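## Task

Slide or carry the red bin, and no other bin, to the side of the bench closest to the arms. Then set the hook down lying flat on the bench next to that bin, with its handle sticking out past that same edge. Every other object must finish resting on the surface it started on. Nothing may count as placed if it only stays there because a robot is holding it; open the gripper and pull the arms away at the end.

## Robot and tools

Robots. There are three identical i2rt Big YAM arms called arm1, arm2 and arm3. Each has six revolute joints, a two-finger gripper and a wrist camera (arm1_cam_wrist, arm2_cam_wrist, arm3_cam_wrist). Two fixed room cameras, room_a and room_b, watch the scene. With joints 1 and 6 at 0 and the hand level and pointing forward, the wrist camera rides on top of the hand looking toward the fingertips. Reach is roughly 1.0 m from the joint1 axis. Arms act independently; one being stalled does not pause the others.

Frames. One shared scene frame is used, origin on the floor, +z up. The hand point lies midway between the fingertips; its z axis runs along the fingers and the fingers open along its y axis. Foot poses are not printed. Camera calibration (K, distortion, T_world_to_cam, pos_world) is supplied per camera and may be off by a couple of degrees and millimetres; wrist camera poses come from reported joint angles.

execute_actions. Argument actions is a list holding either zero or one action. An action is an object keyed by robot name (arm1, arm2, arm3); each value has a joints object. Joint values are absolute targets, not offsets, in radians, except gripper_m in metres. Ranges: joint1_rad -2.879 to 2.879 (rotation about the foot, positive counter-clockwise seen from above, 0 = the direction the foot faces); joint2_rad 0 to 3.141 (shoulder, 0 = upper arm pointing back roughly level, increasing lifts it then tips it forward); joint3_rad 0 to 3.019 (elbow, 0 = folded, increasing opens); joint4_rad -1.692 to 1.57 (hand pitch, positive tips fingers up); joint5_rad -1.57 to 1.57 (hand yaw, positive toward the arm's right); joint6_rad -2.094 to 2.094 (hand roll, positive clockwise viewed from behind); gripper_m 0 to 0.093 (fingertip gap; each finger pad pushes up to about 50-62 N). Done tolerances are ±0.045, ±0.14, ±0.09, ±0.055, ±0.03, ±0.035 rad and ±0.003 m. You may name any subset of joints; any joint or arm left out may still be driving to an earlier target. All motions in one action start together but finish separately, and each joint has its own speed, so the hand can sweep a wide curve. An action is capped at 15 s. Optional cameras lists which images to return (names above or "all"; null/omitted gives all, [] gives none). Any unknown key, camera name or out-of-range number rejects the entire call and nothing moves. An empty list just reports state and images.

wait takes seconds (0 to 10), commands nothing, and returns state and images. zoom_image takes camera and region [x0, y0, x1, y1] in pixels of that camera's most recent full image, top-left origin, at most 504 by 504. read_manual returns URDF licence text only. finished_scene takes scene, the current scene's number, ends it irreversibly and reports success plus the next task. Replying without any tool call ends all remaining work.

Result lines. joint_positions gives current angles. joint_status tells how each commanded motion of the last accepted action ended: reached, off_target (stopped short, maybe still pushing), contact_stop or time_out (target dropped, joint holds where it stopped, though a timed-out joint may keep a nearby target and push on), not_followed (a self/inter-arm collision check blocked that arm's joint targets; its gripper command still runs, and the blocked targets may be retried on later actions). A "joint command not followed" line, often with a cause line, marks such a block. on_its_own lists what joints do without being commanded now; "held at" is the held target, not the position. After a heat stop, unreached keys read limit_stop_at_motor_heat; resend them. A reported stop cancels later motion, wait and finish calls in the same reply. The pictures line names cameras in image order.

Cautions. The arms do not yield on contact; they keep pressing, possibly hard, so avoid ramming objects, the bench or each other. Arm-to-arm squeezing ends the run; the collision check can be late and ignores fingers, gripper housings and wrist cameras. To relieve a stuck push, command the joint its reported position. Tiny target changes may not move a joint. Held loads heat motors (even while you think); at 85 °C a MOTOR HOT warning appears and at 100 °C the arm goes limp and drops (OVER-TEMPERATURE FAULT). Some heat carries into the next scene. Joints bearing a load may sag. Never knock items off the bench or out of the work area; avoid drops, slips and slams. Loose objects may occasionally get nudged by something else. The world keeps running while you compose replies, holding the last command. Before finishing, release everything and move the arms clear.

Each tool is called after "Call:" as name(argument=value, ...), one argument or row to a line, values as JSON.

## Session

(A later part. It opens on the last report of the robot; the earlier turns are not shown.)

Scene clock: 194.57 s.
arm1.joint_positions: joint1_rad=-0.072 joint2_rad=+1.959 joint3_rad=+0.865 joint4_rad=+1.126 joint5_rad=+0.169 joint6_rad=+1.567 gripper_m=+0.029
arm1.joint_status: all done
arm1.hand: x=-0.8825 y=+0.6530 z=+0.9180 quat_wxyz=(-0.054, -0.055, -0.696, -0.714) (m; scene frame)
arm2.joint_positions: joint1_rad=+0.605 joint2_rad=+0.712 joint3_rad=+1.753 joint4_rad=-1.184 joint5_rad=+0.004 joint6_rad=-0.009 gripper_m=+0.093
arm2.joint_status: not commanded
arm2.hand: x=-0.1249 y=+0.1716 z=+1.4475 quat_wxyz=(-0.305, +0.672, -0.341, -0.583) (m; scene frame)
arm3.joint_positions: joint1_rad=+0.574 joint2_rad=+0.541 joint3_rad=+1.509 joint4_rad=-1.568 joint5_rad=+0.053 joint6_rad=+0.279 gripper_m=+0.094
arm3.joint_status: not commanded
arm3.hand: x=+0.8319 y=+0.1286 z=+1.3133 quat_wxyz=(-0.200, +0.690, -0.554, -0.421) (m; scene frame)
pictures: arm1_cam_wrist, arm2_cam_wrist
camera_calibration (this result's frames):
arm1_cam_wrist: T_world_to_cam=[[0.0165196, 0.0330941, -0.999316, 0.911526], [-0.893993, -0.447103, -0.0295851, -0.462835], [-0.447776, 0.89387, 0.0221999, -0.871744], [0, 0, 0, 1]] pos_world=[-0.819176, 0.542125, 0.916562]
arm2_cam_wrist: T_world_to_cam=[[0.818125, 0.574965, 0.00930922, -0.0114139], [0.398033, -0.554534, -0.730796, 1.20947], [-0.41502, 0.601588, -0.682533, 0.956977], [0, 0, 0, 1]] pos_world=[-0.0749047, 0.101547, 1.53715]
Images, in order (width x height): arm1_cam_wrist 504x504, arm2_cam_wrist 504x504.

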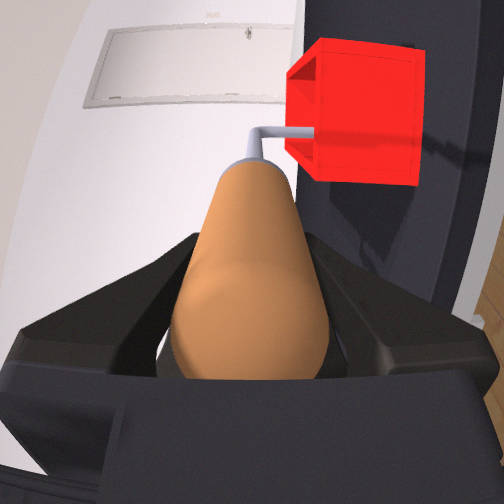

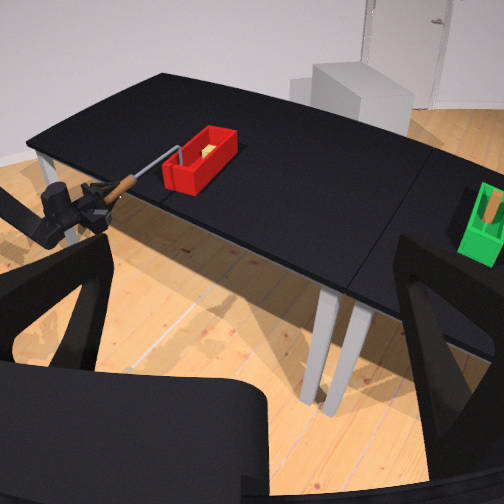

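Call:
execute_actions(
  actions=[
    {"arm1":{"joints":{"joint1_rad":-0.098,"joint2_rad":1.875,"joint3_rad":0.70,"joint4_rad":1.26}}},
  ],
  cameras=["arm1_cam_wrist","arm2_cam_wrist","room_b"],
)

Call:
zoom_image(
  camera="arm2_cam_wrist",
  region=[60, 100, 280, 260],
)

Scene clock: 200.03 s.
arm1.joint_positions: joint1_rad=-0.094 joint2_rad=+1.925 joint3_rad=+0.682 joint4_rad=+1.211 joint5_rad=+0.169 joint6_rad=+1.567 gripper_m=+0.029
arm1.joint_status: all done
arm1.hand: x=-0.8685 y=+0.5887 z=+0.8870 quat_wxyz=(-0.063, -0.061, -0.718, -0.691) (m; scene frame)
arm2.joint_positions: joint1_rad=+0.605 joint2_rad=+0.712 joint3_rad=+1.753 joint4_rad=-1.184 joint5_rad=+0.004 joint6_rad=-0.009 gripper_m=+0.093
arm2.joint_status: not commanded
arm2.hand: x=-0.1249 y=+0.1716 z=+1.4475 quat_wxyz=(-0.305, +0.672, -0.341, -0.583) (m; scene frame)
arm3.joint_positions: joint1_rad=+0.574 joint2_rad=+0.541 joint3_rad=+1.509 joint4_rad=-1.568 joint5_rad=+0.053 joint6_rad=+0.279 gripper_m=+0.094
arm3.joint_status: not commanded
arm3.hand: x=+0.8319 y=+0.1286 z=+1.3133 quat_wxyz=(-0.200, +0.690, -0.554, -0.421) (m; scene frame)
pictures: arm1_cam_wrist, arm2_cam_wrist, room_b
camera_calibration (this result's frames):
arm1_cam_wrist: T_world_to_cam=[[0.0169566, -0.031798, -0.99935, 0.921034], [-0.903577, -0.428422, -0.00169971, -0.524049], [-0.428089, 0.903019, -0.0359965, -0.744005], [0, 0, 0, 1]] pos_world=[-0.807637, 0.476624, 0.892764]
arm2_cam_wrist: T_world_to_cam=[[0.818125, 0.574965, 0.00930922, -0.0114139], [0.398033, -0.554534, -0.730796, 1.20947], [-0.41502, 0.601588, -0.682533, 0.956977], [0, 0, 0, 1]] pos_world=[-0.0749047, 0.101547, 1.53715]
Images, in order (width x height): arm1_cam_wrist 504x504, arm2_cam_wrist 504x504, room_b 504x504.

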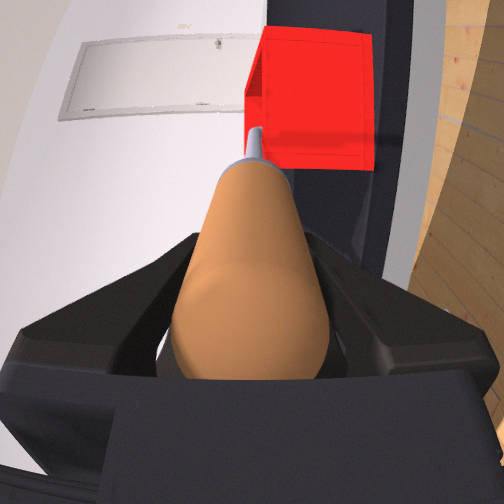

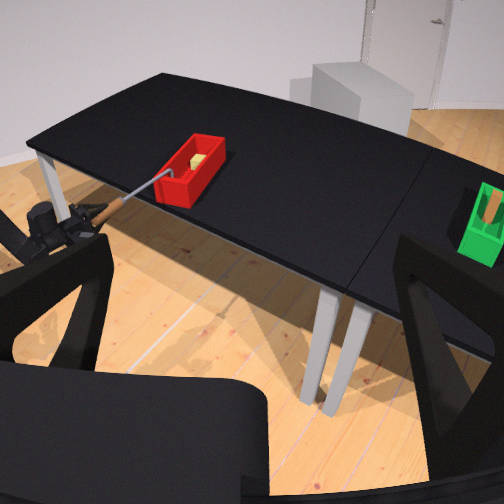

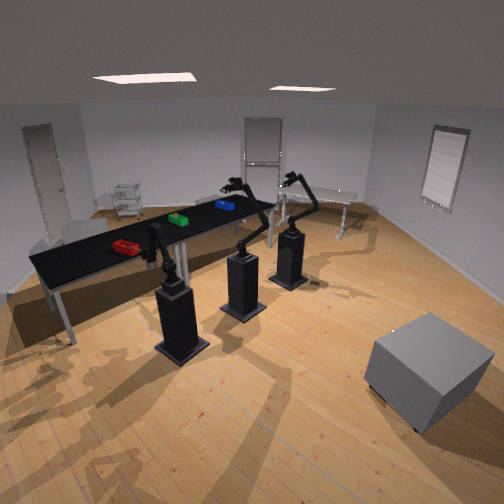

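Region (60, 100, 280, 260) of arm2_cam_wrist's 504x504 image, scaled by 2.291, with more detail than that image has; it fills the top 367 rows of this view, and the rest is white.

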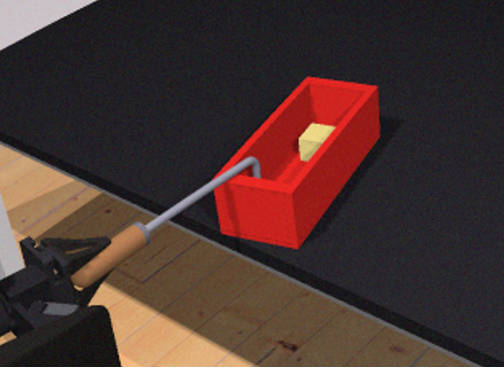

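Call:
zoom_image(
  camera="room_b",
  region=[70, 210, 190, 290],
)

Call:
zoom_image(
  camera="arm2_cam_wrist",
  region=[120, 160, 230, 240],
)

Region (70, 210, 190, 290) of room_b's 504x504 image, scaled by 4.200, with more detail than that image has.

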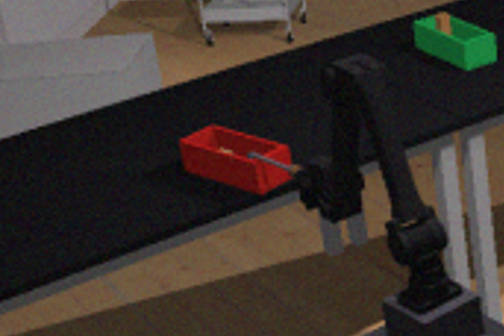

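Region (120, 160, 230, 240) of arm2_cam_wrist's 504x504 image, scaled by 4.582, with more detail than that image has; it fills the top 367 rows of this view, and the rest is white.

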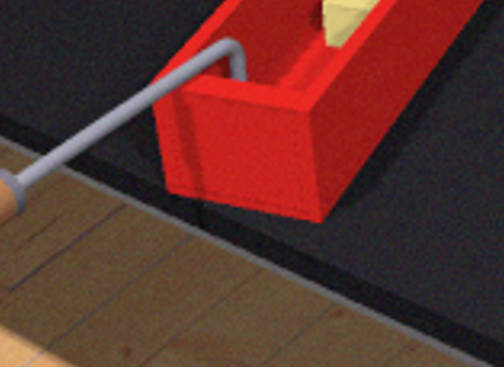

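Call:
execute_actions(
  actions=[
    {"arm1":{"joints":{"joint3_rad":0.80,"joint4_rad":1.2}}},
  ],
  cameras=[],
)

Call:
execute_actions(
  actions=[
    {"arm1":{"joints":{"joint1_rad":-0.165}}},
  ],
  cameras=["arm1_cam_wrist","arm2_cam_wrist"],
)

Scene clock: 214.50 s.
arm1.joint_positions: joint1_rad=-0.094 joint2_rad=+1.925 joint3_rad=+0.751 joint4_rad=+1.178 joint5_rad=+0.169 joint6_rad=+1.567 gripper_m=+0.029
arm1.joint_status: all done
arm1.hand: x=-0.8683 y=+0.6133 z=+0.9046 quat_wxyz=(-0.062, -0.062, -0.705, -0.703) (m; scene frame)
arm2.joint_positions: joint1_rad=+0.605 joint2_rad=+0.712 joint3_rad=+1.753 joint4_rad=-1.184 joint5_rad=+0.004 joint6_rad=-0.009 gripper_m=+0.093
arm2.joint_status: not commanded
arm2.hand: x=-0.1249 y=+0.1716 z=+1.4475 quat_wxyz=(-0.305, +0.672, -0.341, -0.583) (m; scene frame)
arm3.joint_positions: joint1_rad=+0.574 joint2_rad=+0.541 joint3_rad=+1.509 joint4_rad=-1.568 joint5_rad=+0.053 joint6_rad=+0.279 gripper_m=+0.094
arm3.joint_status: not commanded
arm3.hand: x=+0.8319 y=+0.1286 z=+1.3133 quat_wxyz=(-0.200, +0.690, -0.554, -0.421) (m; scene frame)
pictures: none
No camera images: the call's "cameras" was empty. Leave "cameras" out to get every camera's image.

Scene clock: 215.37 s.
arm1.joint_positions: joint1_rad=-0.172 joint2_rad=+1.925 joint3_rad=+0.751 joint4_rad=+1.178 joint5_rad=+0.171 joint6_rad=+1.567 gripper_m=+0.029
arm1.joint_status: all done
arm1.hand: x=-0.8211 y=+0.6088 z=+0.9045 quat_wxyz=(-0.090, -0.089, -0.703, -0.700) (m; scene frame)
arm2.joint_positions: joint1_rad=+0.605 joint2_rad=+0.712 joint3_rad=+1.753 joint4_rad=-1.184 joint5_rad=+0.004 joint6_rad=-0.009 gripper_m=+0.093
arm2.joint_status: not commanded
arm2.hand: x=-0.1249 y=+0.1716 z=+1.4475 quat_wxyz=(-0.305, +0.672, -0.341, -0.583) (m; scene frame)
arm3.joint_positions: joint1_rad=+0.574 joint2_rad=+0.541 joint3_rad=+1.509 joint4_rad=-1.568 joint5_rad=+0.053 joint6_rad=+0.279 gripper_m=+0.094
arm3.joint_status: not commanded
arm3.hand: x=+0.8319 y=+0.1286 z=+1.3133 quat_wxyz=(-0.200, +0.690, -0.554, -0.421) (m; scene frame)
pictures: arm1_cam_wrist, arm2_cam_wrist
camera_calibration (this result's frames):
arm1_cam_wrist: T_world_to_cam=[[0.0174211, 0.00173538, -0.999847, 0.918787], [-0.93457, -0.355379, -0.0169006, -0.52874], [-0.355353, 0.934721, -0.00456927, -0.729282], [0, 0, 0, 1]] pos_world=[-0.769304, 0.492178, 0.906378]
arm2_cam_wrist: T_world_to_cam=[[0.818125, 0.574965, 0.00930922, -0.0114139], [0.398033, -0.554534, -0.730796, 1.20947], [-0.41502, 0.601588, -0.682533, 0.956977], [0, 0, 0, 1]] pos_world=[-0.0749047, 0.101547, 1.53715]
Images, in order (width x height): arm1_cam_wrist 504x504, arm2_cam_wrist 504x504.

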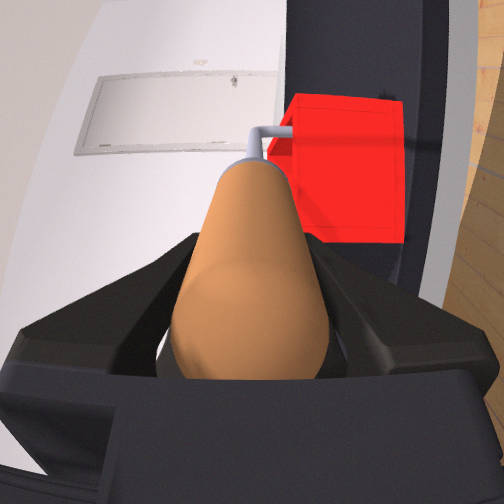

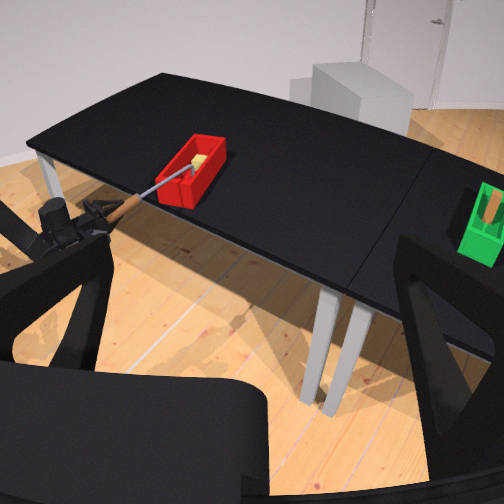

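Call:
execute_actions(
  actions=[
    {"arm1":{"joints":{"joint2_rad":1.85,"joint3_rad":0.67,"joint4_rad":1.27}}},
  ],
  cameras=["arm1_cam_wrist","arm2_cam_wrist"],
)

Call:
zoom_image(
  camera="arm2_cam_wrist",
  region=[110, 120, 250, 240],
)

Scene clock: 220.17 s.
arm1.joint_positions: joint1_rad=-0.170 joint2_rad=+1.902 joint3_rad=+0.655 joint4_rad=+1.220 joint5_rad=+0.169 joint6_rad=+1.567 gripper_m=+0.029
arm1.joint_status: all done
arm1.hand: x=-0.8249 y=+0.5754 z=+0.8921 quat_wxyz=(-0.090, -0.088, -0.713, -0.690) (m; scene frame)
arm2.joint_positions: joint1_rad=+0.605 joint2_rad=+0.712 joint3_rad=+1.753 joint4_rad=-1.184 joint5_rad=+0.004 joint6_rad=-0.009 gripper_m=+0.093
arm2.joint_status: not commanded
arm2.hand: x=-0.1249 y=+0.1716 z=+1.4475 quat_wxyz=(-0.305, +0.672, -0.341, -0.583) (m; scene frame)
arm3.joint_positions: joint1_rad=+0.574 joint2_rad=+0.541 joint3_rad=+1.509 joint4_rad=-1.568 joint5_rad=+0.053 joint6_rad=+0.279 gripper_m=+0.094
arm3.joint_status: not commanded
arm3.hand: x=+0.8319 y=+0.1286 z=+1.3133 quat_wxyz=(-0.200, +0.690, -0.554, -0.421) (m; scene frame)
pictures: arm1_cam_wrist, arm2_cam_wrist
camera_calibration (this result's frames):
arm1_cam_wrist: T_world_to_cam=[[0.0149476, -0.0278537, -0.9995, 0.921168], [-0.933612, -0.358262, -0.00397829, -0.553431], [-0.357973, 0.933205, -0.0313597, -0.676818], [0, 0, 0, 1]] pos_world=[-0.772742, 0.458994, 0.897281]
arm2_cam_wrist: T_world_to_cam=[[0.818125, 0.574965, 0.00930922, -0.0114139], [0.398033, -0.554534, -0.730796, 1.20947], [-0.41502, 0.601588, -0.682533, 0.956977], [0, 0, 0, 1]] pos_world=[-0.0749047, 0.101547, 1.53715]
Images, in order (width x height): arm1_cam_wrist 504x504, arm2_cam_wrist 504x504.

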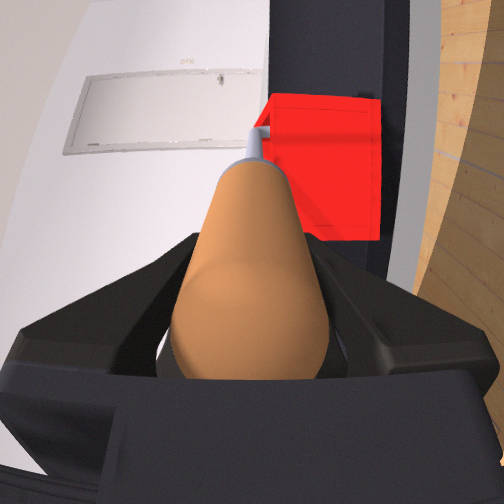

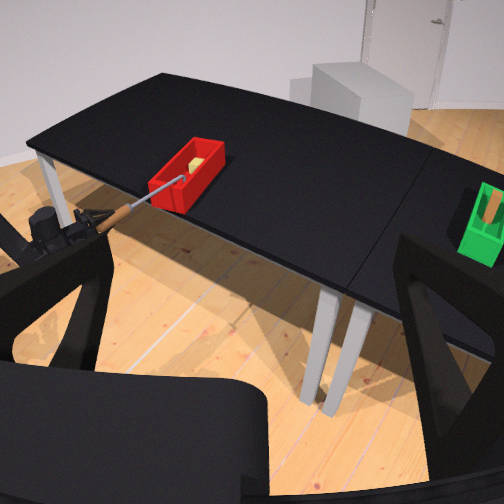

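Region (110, 120, 250, 240) of arm2_cam_wrist's 504x504 image, scaled by 3.600, with more detail than that image has; it fills the top 432 rows of this view, and the rest is white.

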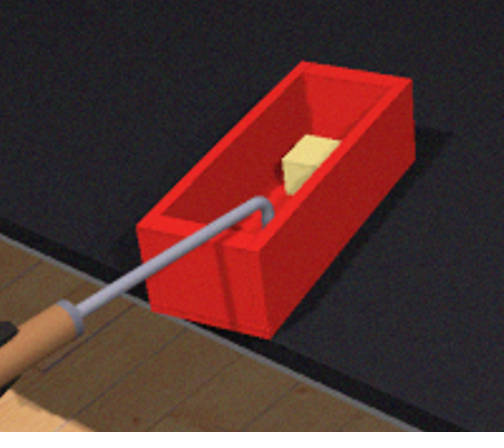

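Call:
execute_actions(
  actions=[
    {"arm1":{"joints":{"joint2_rad":1.6,"joint3_rad":0.75,"joint4_rad":1.13}}},
  ],
  cameras=[],
)

Call:
execute_actions(
  actions=[
    {"arm1":{"joints":{"joint1_rad":-0.08,"joint2_rad":1.45,"joint3_rad":0.36,"joint4_rad":1.4}}},
  ],
  cameras=["arm1_cam_wrist","arm2_cam_wrist"],
)

Scene clock: 231.53 s.
arm1.joint_positions: joint1_rad=-0.170 joint2_rad=+1.621 joint3_rad=+0.700 joint4_rad=+1.106 joint5_rad=+0.169 joint6_rad=+1.567 gripper_m=+0.029
arm1.joint_status: all done
arm1.hand: x=-0.8240 y=+0.5811 z=+1.0402 quat_wxyz=(-0.086, -0.091, -0.636, -0.762) (m; scene frame)
arm2.joint_positions: joint1_rad=+0.605 joint2_rad=+0.712 joint3_rad=+1.753 joint4_rad=-1.184 joint5_rad=+0.004 joint6_rad=-0.009 gripper_m=+0.093
arm2.joint_status: not commanded
arm2.hand: x=-0.1249 y=+0.1716 z=+1.4475 quat_wxyz=(-0.305, +0.672, -0.341, -0.583) (m; scene frame)
arm3.joint_positions: joint1_rad=+0.574 joint2_rad=+0.541 joint3_rad=+1.509 joint4_rad=-1.568 joint5_rad=+0.053 joint6_rad=+0.279 gripper_m=+0.094
arm3.joint_status: not commanded
arm3.hand: x=+0.8319 y=+0.1286 z=+1.3133 quat_wxyz=(-0.200, +0.690, -0.554, -0.421) (m; scene frame)
pictures: none
No camera images: the call's "cameras" was empty. Leave "cameras" out to get every camera's image.

Scene clock: 232.70 s.
arm1.joint_positions: joint1_rad=-0.075 joint2_rad=+1.474 joint3_rad=+0.338 joint4_rad=+1.350 joint5_rad=+0.171 joint6_rad=+1.567 gripper_m=+0.029
arm1.joint_status: all done
arm1.hand: x=-0.8774 y=+0.4583 z=+1.0145 quat_wxyz=(-0.049, -0.062, -0.628, -0.774) (m; scene frame)
arm2.joint_positions: joint1_rad=+0.605 joint2_rad=+0.712 joint3_rad=+1.753 joint4_rad=-1.184 joint5_rad=+0.004 joint6_rad=-0.009 gripper_m=+0.093
arm2.joint_status: not commanded
arm2.hand: x=-0.1249 y=+0.1716 z=+1.4475 quat_wxyz=(-0.305, +0.672, -0.341, -0.583) (m; scene frame)
arm3.joint_positions: joint1_rad=+0.574 joint2_rad=+0.541 joint3_rad=+1.509 joint4_rad=-1.568 joint5_rad=+0.053 joint6_rad=+0.279 gripper_m=+0.094
arm3.joint_status: not commanded
arm3.hand: x=+0.8319 y=+0.1286 z=+1.3133 quat_wxyz=(-0.200, +0.690, -0.554, -0.421) (m; scene frame)
pictures: arm1_cam_wrist, arm2_cam_wrist
camera_calibration (this result's frames):
arm1_cam_wrist: T_world_to_cam=[[0.014011, 0.213333, -0.976879, 0.906707], [-0.89647, -0.430049, -0.106773, -0.474155], [-0.442884, 0.877238, 0.185221, -0.851074], [0, 0, 0, 1]] pos_world=[-0.814697, 0.349255, 0.992753]
arm2_cam_wrist: T_world_to_cam=[[0.818125, 0.574965, 0.00930922, -0.0114139], [0.398033, -0.554534, -0.730796, 1.20947], [-0.41502, 0.601588, -0.682533, 0.956977], [0, 0, 0, 1]] pos_world=[-0.0749047, 0.101547, 1.53715]
Images, in order (width x height): arm1_cam_wrist 504x504, arm2_cam_wrist 504x504.

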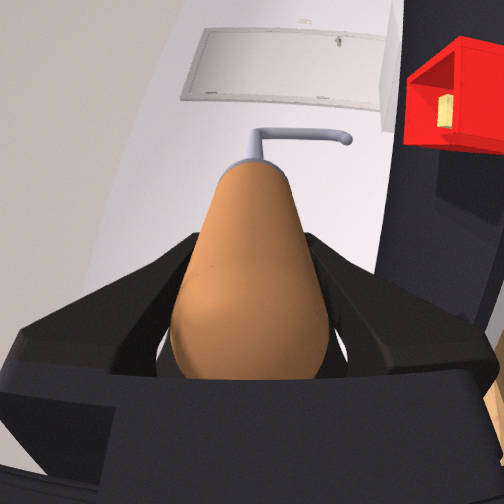

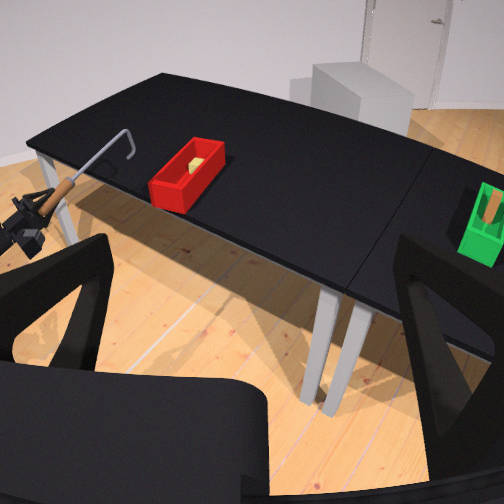

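Call:
execute_actions(
  actions=[
    {"arm1":{"joints":{"joint1_rad":-0.095,"joint2_rad":1.76,"joint4_rad":1.48}}},
  ],
  cameras=["arm1_cam_wrist","arm2_cam_wrist"],
)

Scene clock: 236.07 s.
arm1.joint_positions: joint1_rad=-0.090 joint2_rad=+1.799 joint3_rad=+0.338 joint4_rad=+1.438 joint5_rad=+0.171 joint6_rad=+1.567 gripper_m=+0.029
arm1.joint_status: all done
arm1.hand: x=-0.8710 y=+0.4645 z=+0.8939 quat_wxyz=(-0.062, -0.060, -0.714, -0.694) (m; scene frame)
arm2.joint_positions: joint1_rad=+0.605 joint2_rad=+0.712 joint3_rad=+1.753 joint4_rad=-1.184 joint5_rad=+0.004 joint6_rad=-0.009 gripper_m=+0.093
arm2.joint_status: not commanded
arm2.hand: x=-0.1249 y=+0.1716 z=+1.4475 quat_wxyz=(-0.305, +0.672, -0.341, -0.583) (m; scene frame)
arm3.joint_positions: joint1_rad=+0.574 joint2_rad=+0.541 joint3_rad=+1.509 joint4_rad=-1.568 joint5_rad=+0.053 joint6_rad=+0.279 gripper_m=+0.094
arm3.joint_status: not commanded
arm3.hand: x=+0.8319 y=+0.1286 z=+1.3133 quat_wxyz=(-0.200, +0.690, -0.554, -0.421) (m; scene frame)
pictures: arm1_cam_wrist, arm2_cam_wrist
camera_calibration (this result's frames):
arm1_cam_wrist: T_world_to_cam=[[0.0167219, -0.0221471, -0.999615, 0.919564], [-0.90245, -0.430759, -0.00555274, -0.573942], [-0.43047, 0.902195, -0.0271897, -0.642237], [0, 0, 0, 1]] pos_world=[-0.809794, 0.352558, 0.89856]
arm2_cam_wrist: T_world_to_cam=[[0.818125, 0.574965, 0.00930922, -0.0114139], [0.398033, -0.554534, -0.730796, 1.20947], [-0.41502, 0.601588, -0.682533, 0.956977], [0, 0, 0, 1]] pos_world=[-0.0749047, 0.101547, 1.53715]
Images, in order (width x height): arm1_cam_wrist 504x504, arm2_cam_wrist 504x504.

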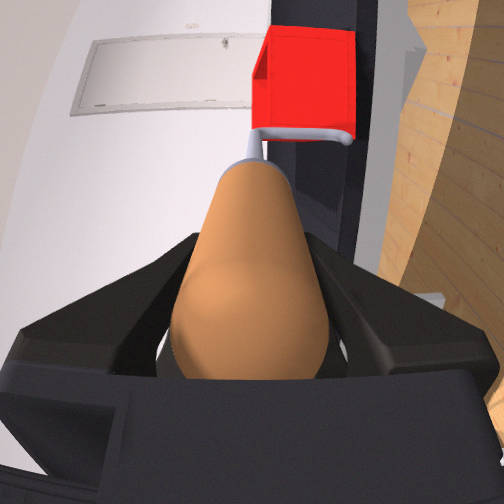

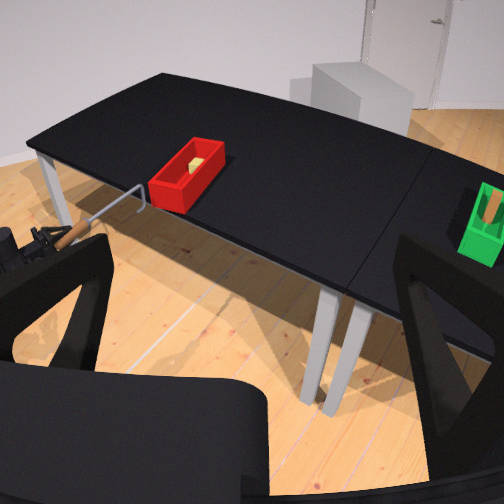

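Call:
execute_actions(
  actions=[
    {"arm1":{"joints":{"joint3_rad":0.51,"joint4_rad":1.36}}},
  ],
  cameras=["arm1_cam_wrist","arm2_cam_wrist"],
)

Call:
zoom_image(
  camera="arm2_cam_wrist",
  region=[110, 120, 250, 240],
)

Scene clock: 241.63 s.
arm1.joint_positions: joint1_rad=-0.090 joint2_rad=+1.799 joint3_rad=+0.472 joint4_rad=+1.339 joint5_rad=+0.171 joint6_rad=+1.567 gripper_m=+0.029
arm1.joint_status: all done
arm1.hand: x=-0.8708 y=+0.5151 z=+0.9113 quat_wxyz=(-0.061, -0.061, -0.702, -0.707) (m; scene frame)
arm2.joint_positions: joint1_rad=+0.605 joint2_rad=+0.712 joint3_rad=+1.753 joint4_rad=-1.184 joint5_rad=+0.004 joint6_rad=-0.009 gripper_m=+0.093
arm2.joint_status: not commanded
arm2.hand: x=-0.1249 y=+0.1716 z=+1.4475 quat_wxyz=(-0.305, +0.672, -0.341, -0.583) (m; scene frame)
arm3.joint_positions: joint1_rad=+0.574 joint2_rad=+0.541 joint3_rad=+1.509 joint4_rad=-1.568 joint5_rad=+0.053 joint6_rad=+0.279 gripper_m=+0.094
arm3.joint_status: not commanded
arm3.hand: x=+0.8319 y=+0.1286 z=+1.3133 quat_wxyz=(-0.200, +0.690, -0.554, -0.421) (m; scene frame)
pictures: arm1_cam_wrist, arm2_cam_wrist
camera_calibration (this result's frames):
arm1_cam_wrist: T_world_to_cam=[[0.0168033, 0.0133207, -0.99977, 0.920017], [-0.9025, -0.430183, -0.0209001, -0.538248], [-0.430363, 0.902643, 0.00479343, -0.716617], [0, 0, 0, 1]] pos_world=[-0.809633, 0.403049, 0.911991]
arm2_cam_wrist: T_world_to_cam=[[0.818125, 0.574965, 0.00930922, -0.0114139], [0.398033, -0.554534, -0.730796, 1.20947], [-0.41502, 0.601588, -0.682533, 0.956977], [0, 0, 0, 1]] pos_world=[-0.0749047, 0.101547, 1.53715]
Images, in order (width x height): arm1_cam_wrist 504x504, arm2_cam_wrist 504x504.

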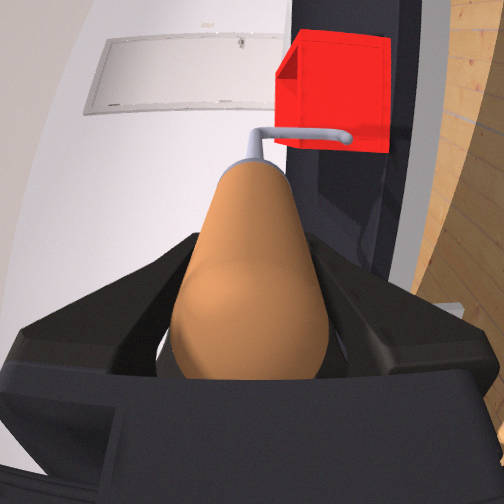

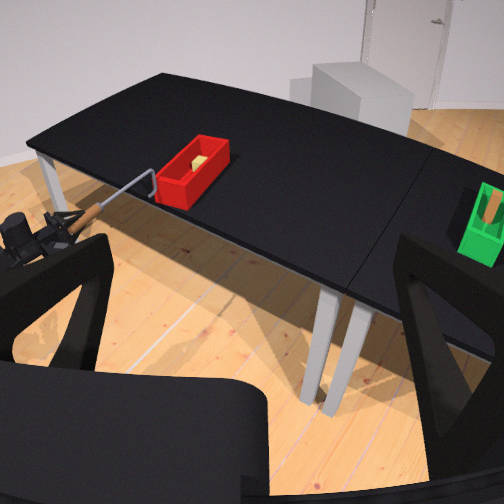

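Region (110, 120, 250, 240) of arm2_cam_wrist's 504x504 image, scaled by 3.600, with more detail than that image has; it fills the top 432 rows of this view, and the rest is white.

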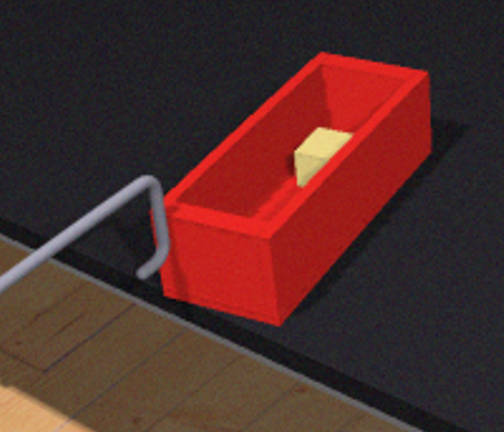

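Call:
execute_actions(
  actions=[
    {"arm1":{"joints":{"joint2_rad":1.4,"joint3_rad":0.42}}},
  ],
  cameras=[],
)

Call:
execute_actions(
  actions=[
    {"arm1":{"joints":{"joint1_rad":-0.453,"joint2_rad":1.95,"joint3_rad":1.42,"joint4_rad":0.82,"joint5_rad":-0.29}}},
  ],
  cameras=["arm1_cam_wrist","arm2_cam_wrist"],
)

Scene clock: 249.40 s.
arm1.joint_positions: joint1_rad=-0.090 joint2_rad=+1.416 joint3_rad=+0.397 joint4_rad=+1.326 joint5_rad=+0.171 joint6_rad=+1.567 gripper_m=+0.029
arm1.joint_status: all done
arm1.hand: x=-0.8704 y=+0.4693 z=+1.0580 quat_wxyz=(-0.052, -0.070, -0.591, -0.802) (m; scene frame)
arm2.joint_positions: joint1_rad=+0.605 joint2_rad=+0.712 joint3_rad=+1.753 joint4_rad=-1.184 joint5_rad=+0.004 joint6_rad=-0.009 gripper_m=+0.093
arm2.joint_status: not commanded
arm2.hand: x=-0.1249 y=+0.1716 z=+1.4475 quat_wxyz=(-0.305, +0.672, -0.341, -0.583) (m; scene frame)
arm3.joint_positions: joint1_rad=+0.574 joint2_rad=+0.541 joint3_rad=+1.509 joint4_rad=-1.568 joint5_rad=+0.053 joint6_rad=+0.279 gripper_m=+0.094
arm3.joint_status: not commanded
arm3.hand: x=+0.8319 y=+0.1286 z=+1.3133 quat_wxyz=(-0.200, +0.690, -0.554, -0.421) (m; scene frame)
pictures: none
No camera images: the call's "cameras" was empty. Leave "cameras" out to get every camera's image.

Scene clock: 251.10 s.
arm1.joint_positions: joint1_rad=-0.456 joint2_rad=+2.000 joint3_rad=+1.358 joint4_rad=+0.791 joint5_rad=-0.290 joint6_rad=+1.571 gripper_m=+0.029
arm1.joint_status: all done
arm1.hand: x=-0.6647 y=+0.7547 z=+1.0457 quat_wxyz=(-0.043, -0.012, -0.657, -0.753) (m; scene frame)
arm2.joint_positions: joint1_rad=+0.605 joint2_rad=+0.712 joint3_rad=+1.753 joint4_rad=-1.184 joint5_rad=+0.004 joint6_rad=-0.009 gripper_m=+0.093
arm2.joint_status: not commanded
arm2.hand: x=-0.1249 y=+0.1716 z=+1.4475 quat_wxyz=(-0.305, +0.672, -0.341, -0.583) (m; scene frame)
arm3.joint_positions: joint1_rad=+0.574 joint2_rad=+0.541 joint3_rad=+1.509 joint4_rad=-1.568 joint5_rad=+0.053 joint6_rad=+0.279 gripper_m=+0.094
arm3.joint_status: not commanded
arm3.hand: x=+0.8319 y=+0.1286 z=+1.3133 quat_wxyz=(-0.200, +0.690, -0.554, -0.421) (m; scene frame)
pictures: arm1_cam_wrist, arm2_cam_wrist
camera_calibration (this result's frames):
arm1_cam_wrist: T_world_to_cam=[[0.0655964, 0.140745, -0.98787, 0.971546], [-0.854183, -0.503843, -0.128503, -0.0461457], [-0.515818, 0.852252, 0.0871716, -0.949683], [0, 0, 0, 1]] pos_world=[-0.59301, 0.649379, 1.03662]
arm2_cam_wrist: T_world_to_cam=[[0.818125, 0.574965, 0.00930922, -0.0114139], [0.398033, -0.554534, -0.730796, 1.20947], [-0.41502, 0.601588, -0.682533, 0.956977], [0, 0, 0, 1]] pos_world=[-0.0749047, 0.101547, 1.53715]
Images, in order (width x height): arm1_cam_wrist 504x504, arm2_cam_wrist 504x504.

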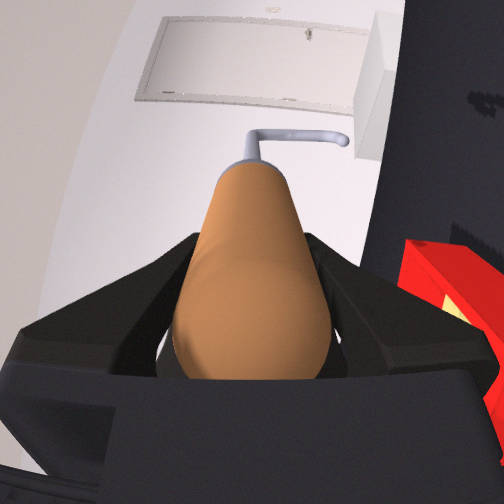

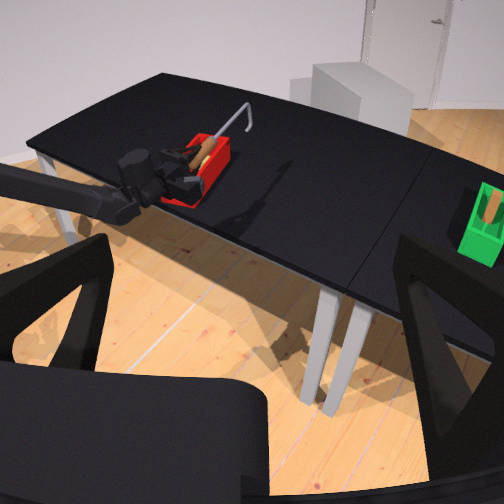

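Call:
execute_actions(
  actions=[
    {"arm1":{"joints":{"joint2_rad":2.21,"joint4_rad":0.95}}},
  ],
  cameras=["arm1_cam_wrist","arm2_cam_wrist"],
)

Scene clock: 253.67 s.
arm1.joint_positions: joint1_rad=-0.455 joint2_rad=+2.277 joint3_rad=+1.367 joint4_rad=+0.930 joint5_rad=-0.290 joint6_rad=+1.572 gripper_m=+0.029
arm1.joint_status: all done
arm1.hand: x=-0.6622 y=+0.7625 z=+0.8707 quat_wxyz=(-0.028, -0.027, -0.702, -0.711) (m; scene frame)
arm2.joint_positions: joint1_rad=+0.605 joint2_rad=+0.712 joint3_rad=+1.753 joint4_rad=-1.184 joint5_rad=+0.004 joint6_rad=-0.009 gripper_m=+0.093
arm2.joint_status: not commanded
arm2.hand: x=-0.1249 y=+0.1716 z=+1.4475 quat_wxyz=(-0.305, +0.672, -0.341, -0.583) (m; scene frame)
arm3.joint_positions: joint1_rad=+0.574 joint2_rad=+0.541 joint3_rad=+1.509 joint4_rad=-1.568 joint5_rad=+0.053 joint6_rad=+0.279 gripper_m=+0.094
arm3.joint_status: not commanded
arm3.hand: x=+0.8319 y=+0.1286 z=+1.3133 quat_wxyz=(-0.200, +0.690, -0.554, -0.421) (m; scene frame)
pictures: arm1_cam_wrist, arm2_cam_wrist
camera_calibration (this result's frames):
arm1_cam_wrist: T_world_to_cam=[[0.0183946, 0.0214941, -0.9996, 0.867364], [-0.857551, -0.513699, -0.0268266, -0.145845], [-0.51407, 0.857701, 0.00898299, -0.874731], [0, 0, 0, 1]] pos_world=[-0.590697, 0.656694, 0.870962]
arm2_cam_wrist: T_world_to_cam=[[0.818125, 0.574965, 0.00930922, -0.0114139], [0.398033, -0.554534, -0.730796, 1.20947], [-0.41502, 0.601588, -0.682533, 0.956977], [0, 0, 0, 1]] pos_world=[-0.0749047, 0.101547, 1.53715]
Images, in order (width x height): arm1_cam_wrist 504x504, arm2_cam_wrist 504x504.

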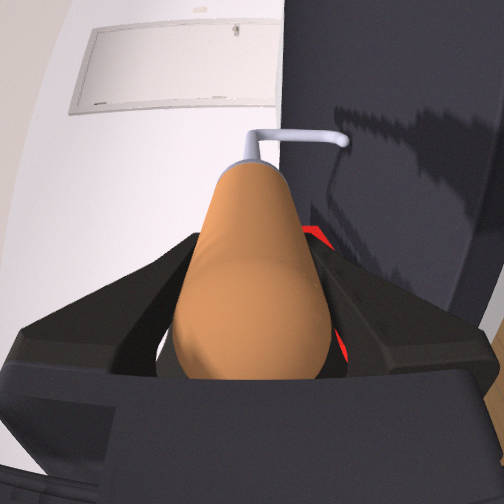

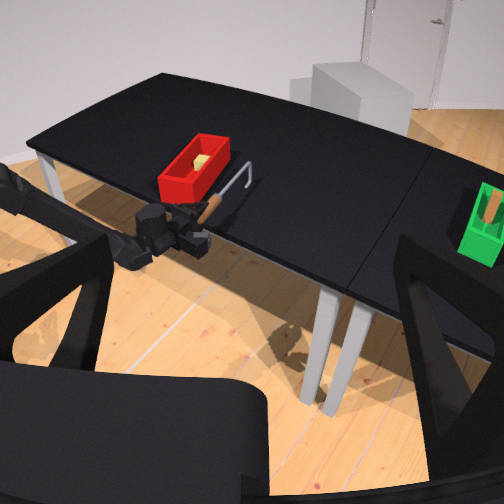

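Call:
execute_actions(
  actions=[
    {"arm1":{"joints":{"joint6_rad":0.5}}},
  ],
  cameras=["arm2_cam_wrist"],
)

Call:
execute_actions(
  actions=[
    {"arm1":{"joints":{"joint2_rad":2.37,"joint4_rad":1.07,"joint6_rad":0}}},
  ],
  cameras=["arm1_cam_wrist","arm2_cam_wrist"],
)

Scene clock: 257.70 s.
arm1.joint_positions: joint1_rad=-0.451 joint2_rad=+2.265 joint3_rad=+1.367 joint4_rad=+0.930 joint5_rad=-0.294 joint6_rad=+0.507 gripper_m=+0.029
arm1.joint_status: all done
arm1.hand: x=-0.6658 y=+0.7641 z=+0.8796 quat_wxyz=(-0.386, +0.335, -0.613, -0.603) (m; scene frame)
arm2.joint_positions: joint1_rad=+0.605 joint2_rad=+0.712 joint3_rad=+1.753 joint4_rad=-1.184 joint5_rad=+0.004 joint6_rad=-0.009 gripper_m=+0.093
arm2.joint_status: not commanded
arm2.hand: x=-0.1249 y=+0.1716 z=+1.4475 quat_wxyz=(-0.305, +0.672, -0.341, -0.583) (m; scene frame)
arm3.joint_positions: joint1_rad=+0.574 joint2_rad=+0.541 joint3_rad=+1.509 joint4_rad=-1.568 joint5_rad=+0.053 joint6_rad=+0.279 gripper_m=+0.094
arm3.joint_status: not commanded
arm3.hand: x=+0.8319 y=+0.1286 z=+1.3133 quat_wxyz=(-0.200, +0.690, -0.554, -0.421) (m; scene frame)
pictures: arm2_cam_wrist
camera_calibration (this result's frames):
arm2_cam_wrist: T_world_to_cam=[[0.818125, 0.574965, 0.00930922, -0.0114139], [0.398033, -0.554534, -0.730796, 1.20947], [-0.41502, 0.601588, -0.682533, 0.956977], [0, 0, 0, 1]] pos_world=[-0.0749047, 0.101547, 1.53715]
Images, in order (width x height): arm2_cam_wrist 504x504.

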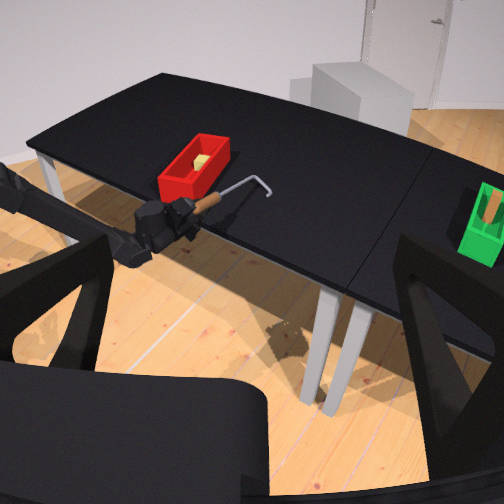

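Scene clock: 259.17 s.
arm1.joint_positions: joint1_rad=-0.447 joint2_rad=+2.381 joint3_rad=+1.372 joint4_rad=+1.050 joint5_rad=-0.297 joint6_rad=+0.013 gripper_m=+0.029
arm1.joint_status: all done
arm1.hand: x=-0.6722 y=+0.7573 z=+0.8214 quat_wxyz=(-0.523, +0.475, -0.508, -0.493) (m; scene frame)
arm2.joint_positions: joint1_rad=+0.605 joint2_rad=+0.712 joint3_rad=+1.753 joint4_rad=-1.184 joint5_rad=+0.004 joint6_rad=-0.009 gripper_m=+0.093
arm2.joint_status: not commanded
arm2.hand: x=-0.1249 y=+0.1716 z=+1.4475 quat_wxyz=(-0.305, +0.672, -0.341, -0.583) (m; scene frame)
arm3.joint_positions: joint1_rad=+0.574 joint2_rad=+0.541 joint3_rad=+1.509 joint4_rad=-1.568 joint5_rad=+0.053 joint6_rad=+0.279 gripper_m=+0.094
arm3.joint_status: not commanded
arm3.hand: x=+0.8319 y=+0.1286 z=+1.3133 quat_wxyz=(-0.200, +0.690, -0.554, -0.421) (m; scene frame)
pictures: arm1_cam_wrist, arm2_cam_wrist
camera_calibration (this result's frames):
arm1_cam_wrist: T_world_to_cam=[[0.998466, -0.0541141, 0.0117171, 0.703718], [-0.020104, -0.551509, -0.833927, 1.09614], [0.0515893, 0.832412, -0.551751, -0.0150151], [0, 0, 0, 1]] pos_world=[-0.679827, 0.65511, 0.897568]
arm2_cam_wrist: T_world_to_cam=[[0.818125, 0.574965, 0.00930922, -0.0114139], [0.398033, -0.554534, -0.730796, 1.20947], [-0.41502, 0.601588, -0.682533, 0.956977], [0, 0, 0, 1]] pos_world=[-0.0749047, 0.101547, 1.53715]
Images, in order (width x height): arm1_cam_wrist 504x504, arm2_cam_wrist 504x504.

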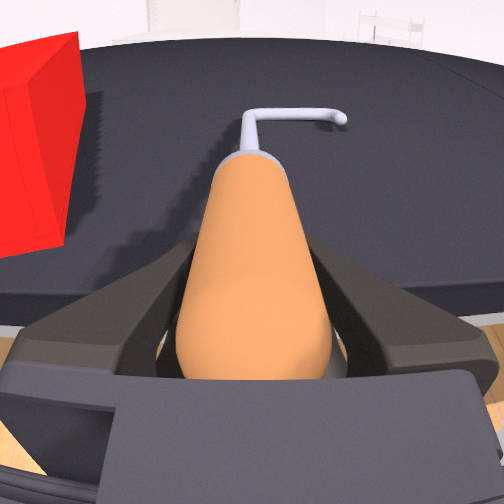

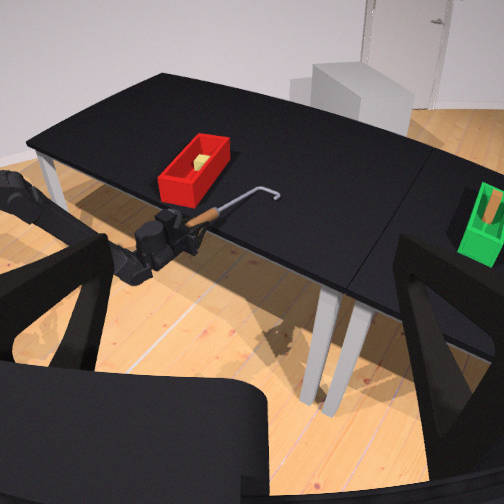

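Call:
execute_actions(
  actions=[
    {"arm1":{"joints":{"joint2_rad":2.41}}},
  ],
  cameras=["arm1_cam_wrist"],
)

Scene clock: 261.40 s.
arm1.joint_positions: joint1_rad=-0.447 joint2_rad=+2.406 joint3_rad=+1.374 joint4_rad=+1.051 joint5_rad=-0.295 joint6_rad=+0.010 gripper_m=+0.029
arm1.joint_status: all done
arm1.hand: x=-0.6728 y=+0.7550 z=+0.8039 quat_wxyz=(-0.517, +0.479, -0.514, -0.489) (m; scene frame)
arm2.joint_positions: joint1_rad=+0.605 joint2_rad=+0.712 joint3_rad=+1.753 joint4_rad=-1.184 joint5_rad=+0.004 joint6_rad=-0.009 gripper_m=+0.093
arm2.joint_status: not commanded
arm2.hand: x=-0.1249 y=+0.1716 z=+1.4475 quat_wxyz=(-0.305, +0.672, -0.341, -0.583) (m; scene frame)
arm3.joint_positions: joint1_rad=+0.574 joint2_rad=+0.541 joint3_rad=+1.509 joint4_rad=-1.568 joint5_rad=+0.053 joint6_rad=+0.279 gripper_m=+0.094
arm3.joint_status: not commanded
arm3.hand: x=+0.8319 y=+0.1286 z=+1.3133 quat_wxyz=(-0.200, +0.690, -0.554, -0.421) (m; scene frame)
pictures: arm1_cam_wrist
camera_calibration (this result's frames):
arm1_cam_wrist: T_world_to_cam=[[0.99843, -0.0554707, 0.00782369, 0.708538], [-0.0251388, -0.56846, -0.822326, 1.08035], [0.0500625, 0.820838, -0.568962, -0.00121357], [0, 0, 0, 1]] pos_world=[-0.680206, 0.654435, 0.882166]
Images, in order (width x height): arm1_cam_wrist 504x504.

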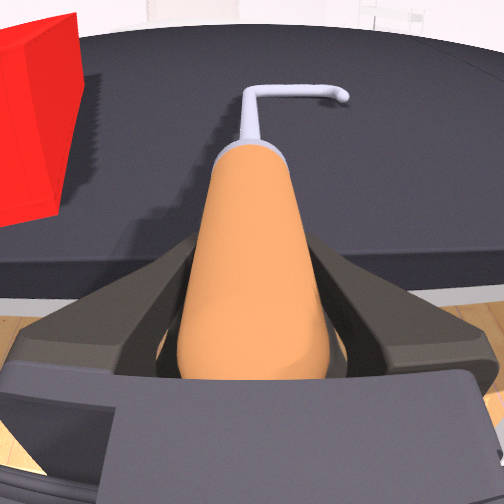

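Call:
execute_actions(
  actions=[
    {"arm1":{"joints":{"joint4_rad":1.02}}},
  ],
  cameras=[],
)

Call:
execute_actions(
  actions=[
    {"arm1":{"joints":{"gripper_m":0.075}}},
  ],
  cameras=["arm1_cam_wrist"],
)

Call:
execute_actions(
  actions=[
    {"arm1":{"joints":{"joint2_rad":1.6,"joint4_rad":0.3}}},
  ],
)

Scene clock: 266.57 s.
arm1.joint_positions: joint1_rad=-0.447 joint2_rad=+2.406 joint3_rad=+1.374 joint4_rad=+1.031 joint5_rad=-0.295 joint6_rad=+0.010 gripper_m=+0.029
arm1.joint_status: all done
arm1.hand: x=-0.6728 y=+0.7550 z=+0.7991 quat_wxyz=(-0.511, +0.482, -0.521, -0.485) (m; scene frame)
arm2.joint_positions: joint1_rad=+0.605 joint2_rad=+0.712 joint3_rad=+1.753 joint4_rad=-1.184 joint5_rad=+0.004 joint6_rad=-0.009 gripper_m=+0.093
arm2.joint_status: not commanded
arm2.hand: x=-0.1249 y=+0.1716 z=+1.4475 quat_wxyz=(-0.305, +0.672, -0.341, -0.583) (m; scene frame)
arm3.joint_positions: joint1_rad=+0.574 joint2_rad=+0.541 joint3_rad=+1.509 joint4_rad=-1.568 joint5_rad=+0.053 joint6_rad=+0.279 gripper_m=+0.094
arm3.joint_status: not commanded
arm3.hand: x=+0.8319 y=+0.1286 z=+1.3133 quat_wxyz=(-0.200, +0.690, -0.554, -0.421) (m; scene frame)
pictures: none
No camera images: the call's "cameras" was empty. Leave "cameras" out to get every camera's image.

Scene clock: 267.23 s.
arm1.joint_positions: joint1_rad=-0.447 joint2_rad=+2.406 joint3_rad=+1.379 joint4_rad=+1.028 joint5_rad=-0.292 joint6_rad=+0.008 gripper_m=+0.075
arm1.joint_status: all done
arm1.hand: x=-0.6717 y=+0.7566 z=+0.8007 quat_wxyz=(-0.513, +0.481, -0.520, -0.485) (m; scene frame)
arm2.joint_positions: joint1_rad=+0.605 joint2_rad=+0.712 joint3_rad=+1.753 joint4_rad=-1.184 joint5_rad=+0.004 joint6_rad=-0.009 gripper_m=+0.093
arm2.joint_status: not commanded
arm2.hand: x=-0.1249 y=+0.1716 z=+1.4475 quat_wxyz=(-0.305, +0.672, -0.341, -0.583) (m; scene frame)
arm3.joint_positions: joint1_rad=+0.574 joint2_rad=+0.541 joint3_rad=+1.509 joint4_rad=-1.568 joint5_rad=+0.053 joint6_rad=+0.279 gripper_m=+0.094
arm3.joint_status: not commanded
arm3.hand: x=+0.8319 y=+0.1286 z=+1.3133 quat_wxyz=(-0.200, +0.690, -0.554, -0.421) (m; scene frame)
pictures: arm1_cam_wrist
camera_calibration (this result's frames):
arm1_cam_wrist: T_world_to_cam=[[0.998285, -0.0584033, 0.00410439, 0.712612], [-0.0307011, -0.581885, -0.812691, 1.07742], [0.0498521, 0.811171, -0.58268, 0.0137666], [0, 0, 0, 1]] pos_world=[-0.678998, 0.657386, 0.880706]
Images, in order (width x height): arm1_cam_wrist 504x504.

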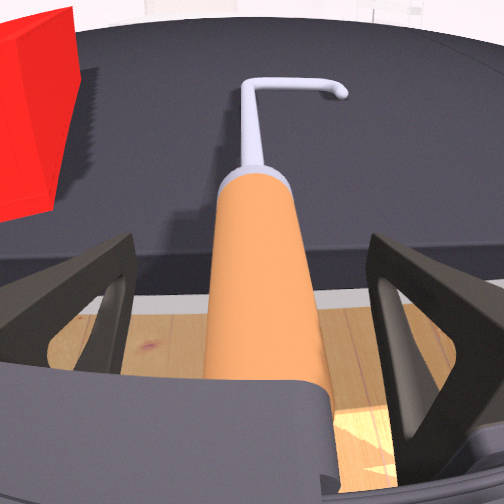

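Scene clock: 268.90 s.
arm1.joint_positions: joint1_rad=-0.447 joint2_rad=+1.601 joint3_rad=+1.400 joint4_rad=+0.305 joint5_rad=-0.291 joint6_rad=+0.008 gripper_m=+0.075
arm1.joint_status: all done
arm1.hand: x=-0.6953 y=+0.6918 z=+1.2493 quat_wxyz=(-0.545, +0.464, -0.487, -0.500) (m; scene frame)
arm2.joint_positions: joint1_rad=+0.605 joint2_rad=+0.712 joint3_rad=+1.753 joint4_rad=-1.184 joint5_rad=+0.004 joint6_rad=-0.009 gripper_m=+0.093
arm2.joint_status: not commanded
arm2.hand: x=-0.1249 y=+0.1716 z=+1.4475 quat_wxyz=(-0.305, +0.672, -0.341, -0.583) (m; scene frame)
arm3.joint_positions: joint1_rad=+0.574 joint2_rad=+0.541 joint3_rad=+1.509 joint4_rad=-1.568 joint5_rad=+0.053 joint6_rad=+0.279 gripper_m=+0.094
arm3.joint_status: not commanded
arm3.hand: x=+0.8319 y=+0.1286 z=+1.3133 quat_wxyz=(-0.200, +0.690, -0.554, -0.421) (m; scene frame)
pictures: arm1_cam_wrist, arm2_cam_wrist, arm3_cam_wrist, room_a, room_b
camera_calibration (this result's frames):
arm1_cam_wrist: T_world_to_cam=[[0.997491, -0.0612548, 0.0355004, 0.692779], [0.0000907488, -0.500322, -0.865839, 1.43492], [0.0707984, 0.86367, -0.499061, 0.202673], [0, 0, 0, 1]] pos_world=[-0.705519, 0.585314, 1.31896]
arm2_cam_wrist: T_world_to_cam=[[0.818125, 0.574965, 0.00930922, -0.0114139], [0.398033, -0.554534, -0.730796, 1.20947], [-0.41502, 0.601588, -0.682533, 0.956977], [0, 0, 0, 1]] pos_world=[-0.0749047, 0.101547, 1.53715]
arm3_cam_wrist: T_world_to_cam=[[0.927916, 0.314922, -0.199487, -0.551408], [0.244573, -0.918135, -0.311788, 0.328308], [-0.281345, 0.240524, -0.928974, 1.54662], [0, 0, 0, 1]] pos_world=[0.8665, 0.103082, 1.42914]
Images, in order (width x height): arm1_cam_wrist 504x504, arm2_cam_wrist 504x504, arm3_cam_wrist 504x504, room_a 504x504, room_b 504x504.

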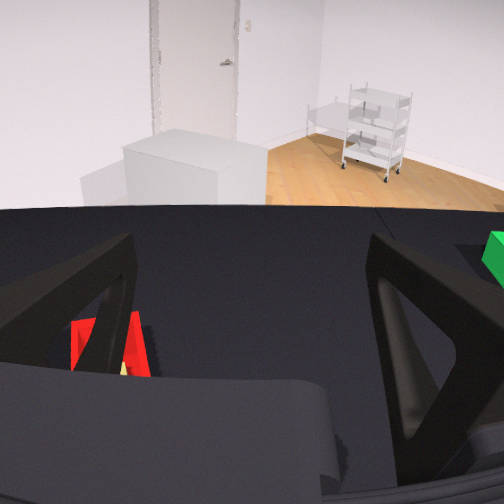

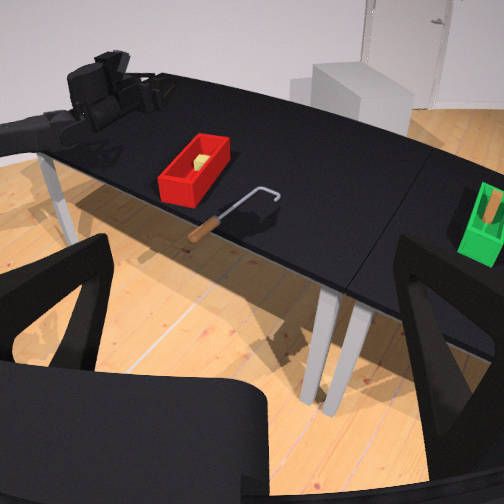

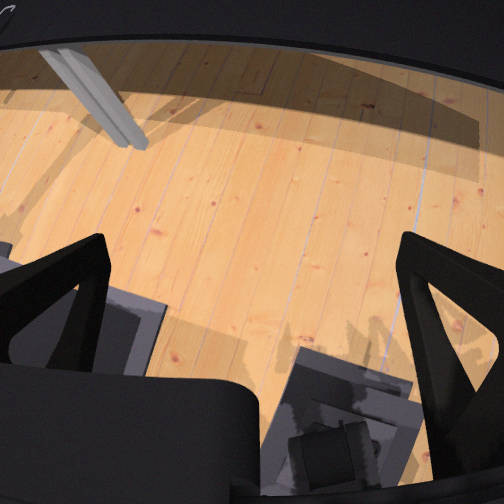

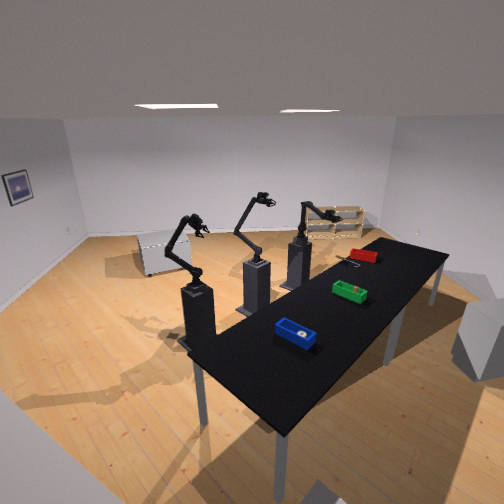

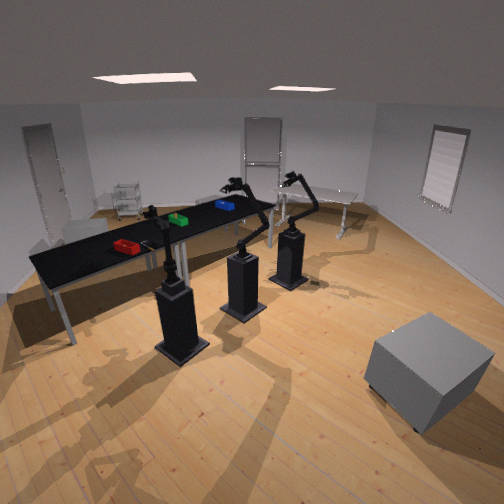

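Call:
finished_scene(
  scene=2,
)

The scene is finished: the task was done.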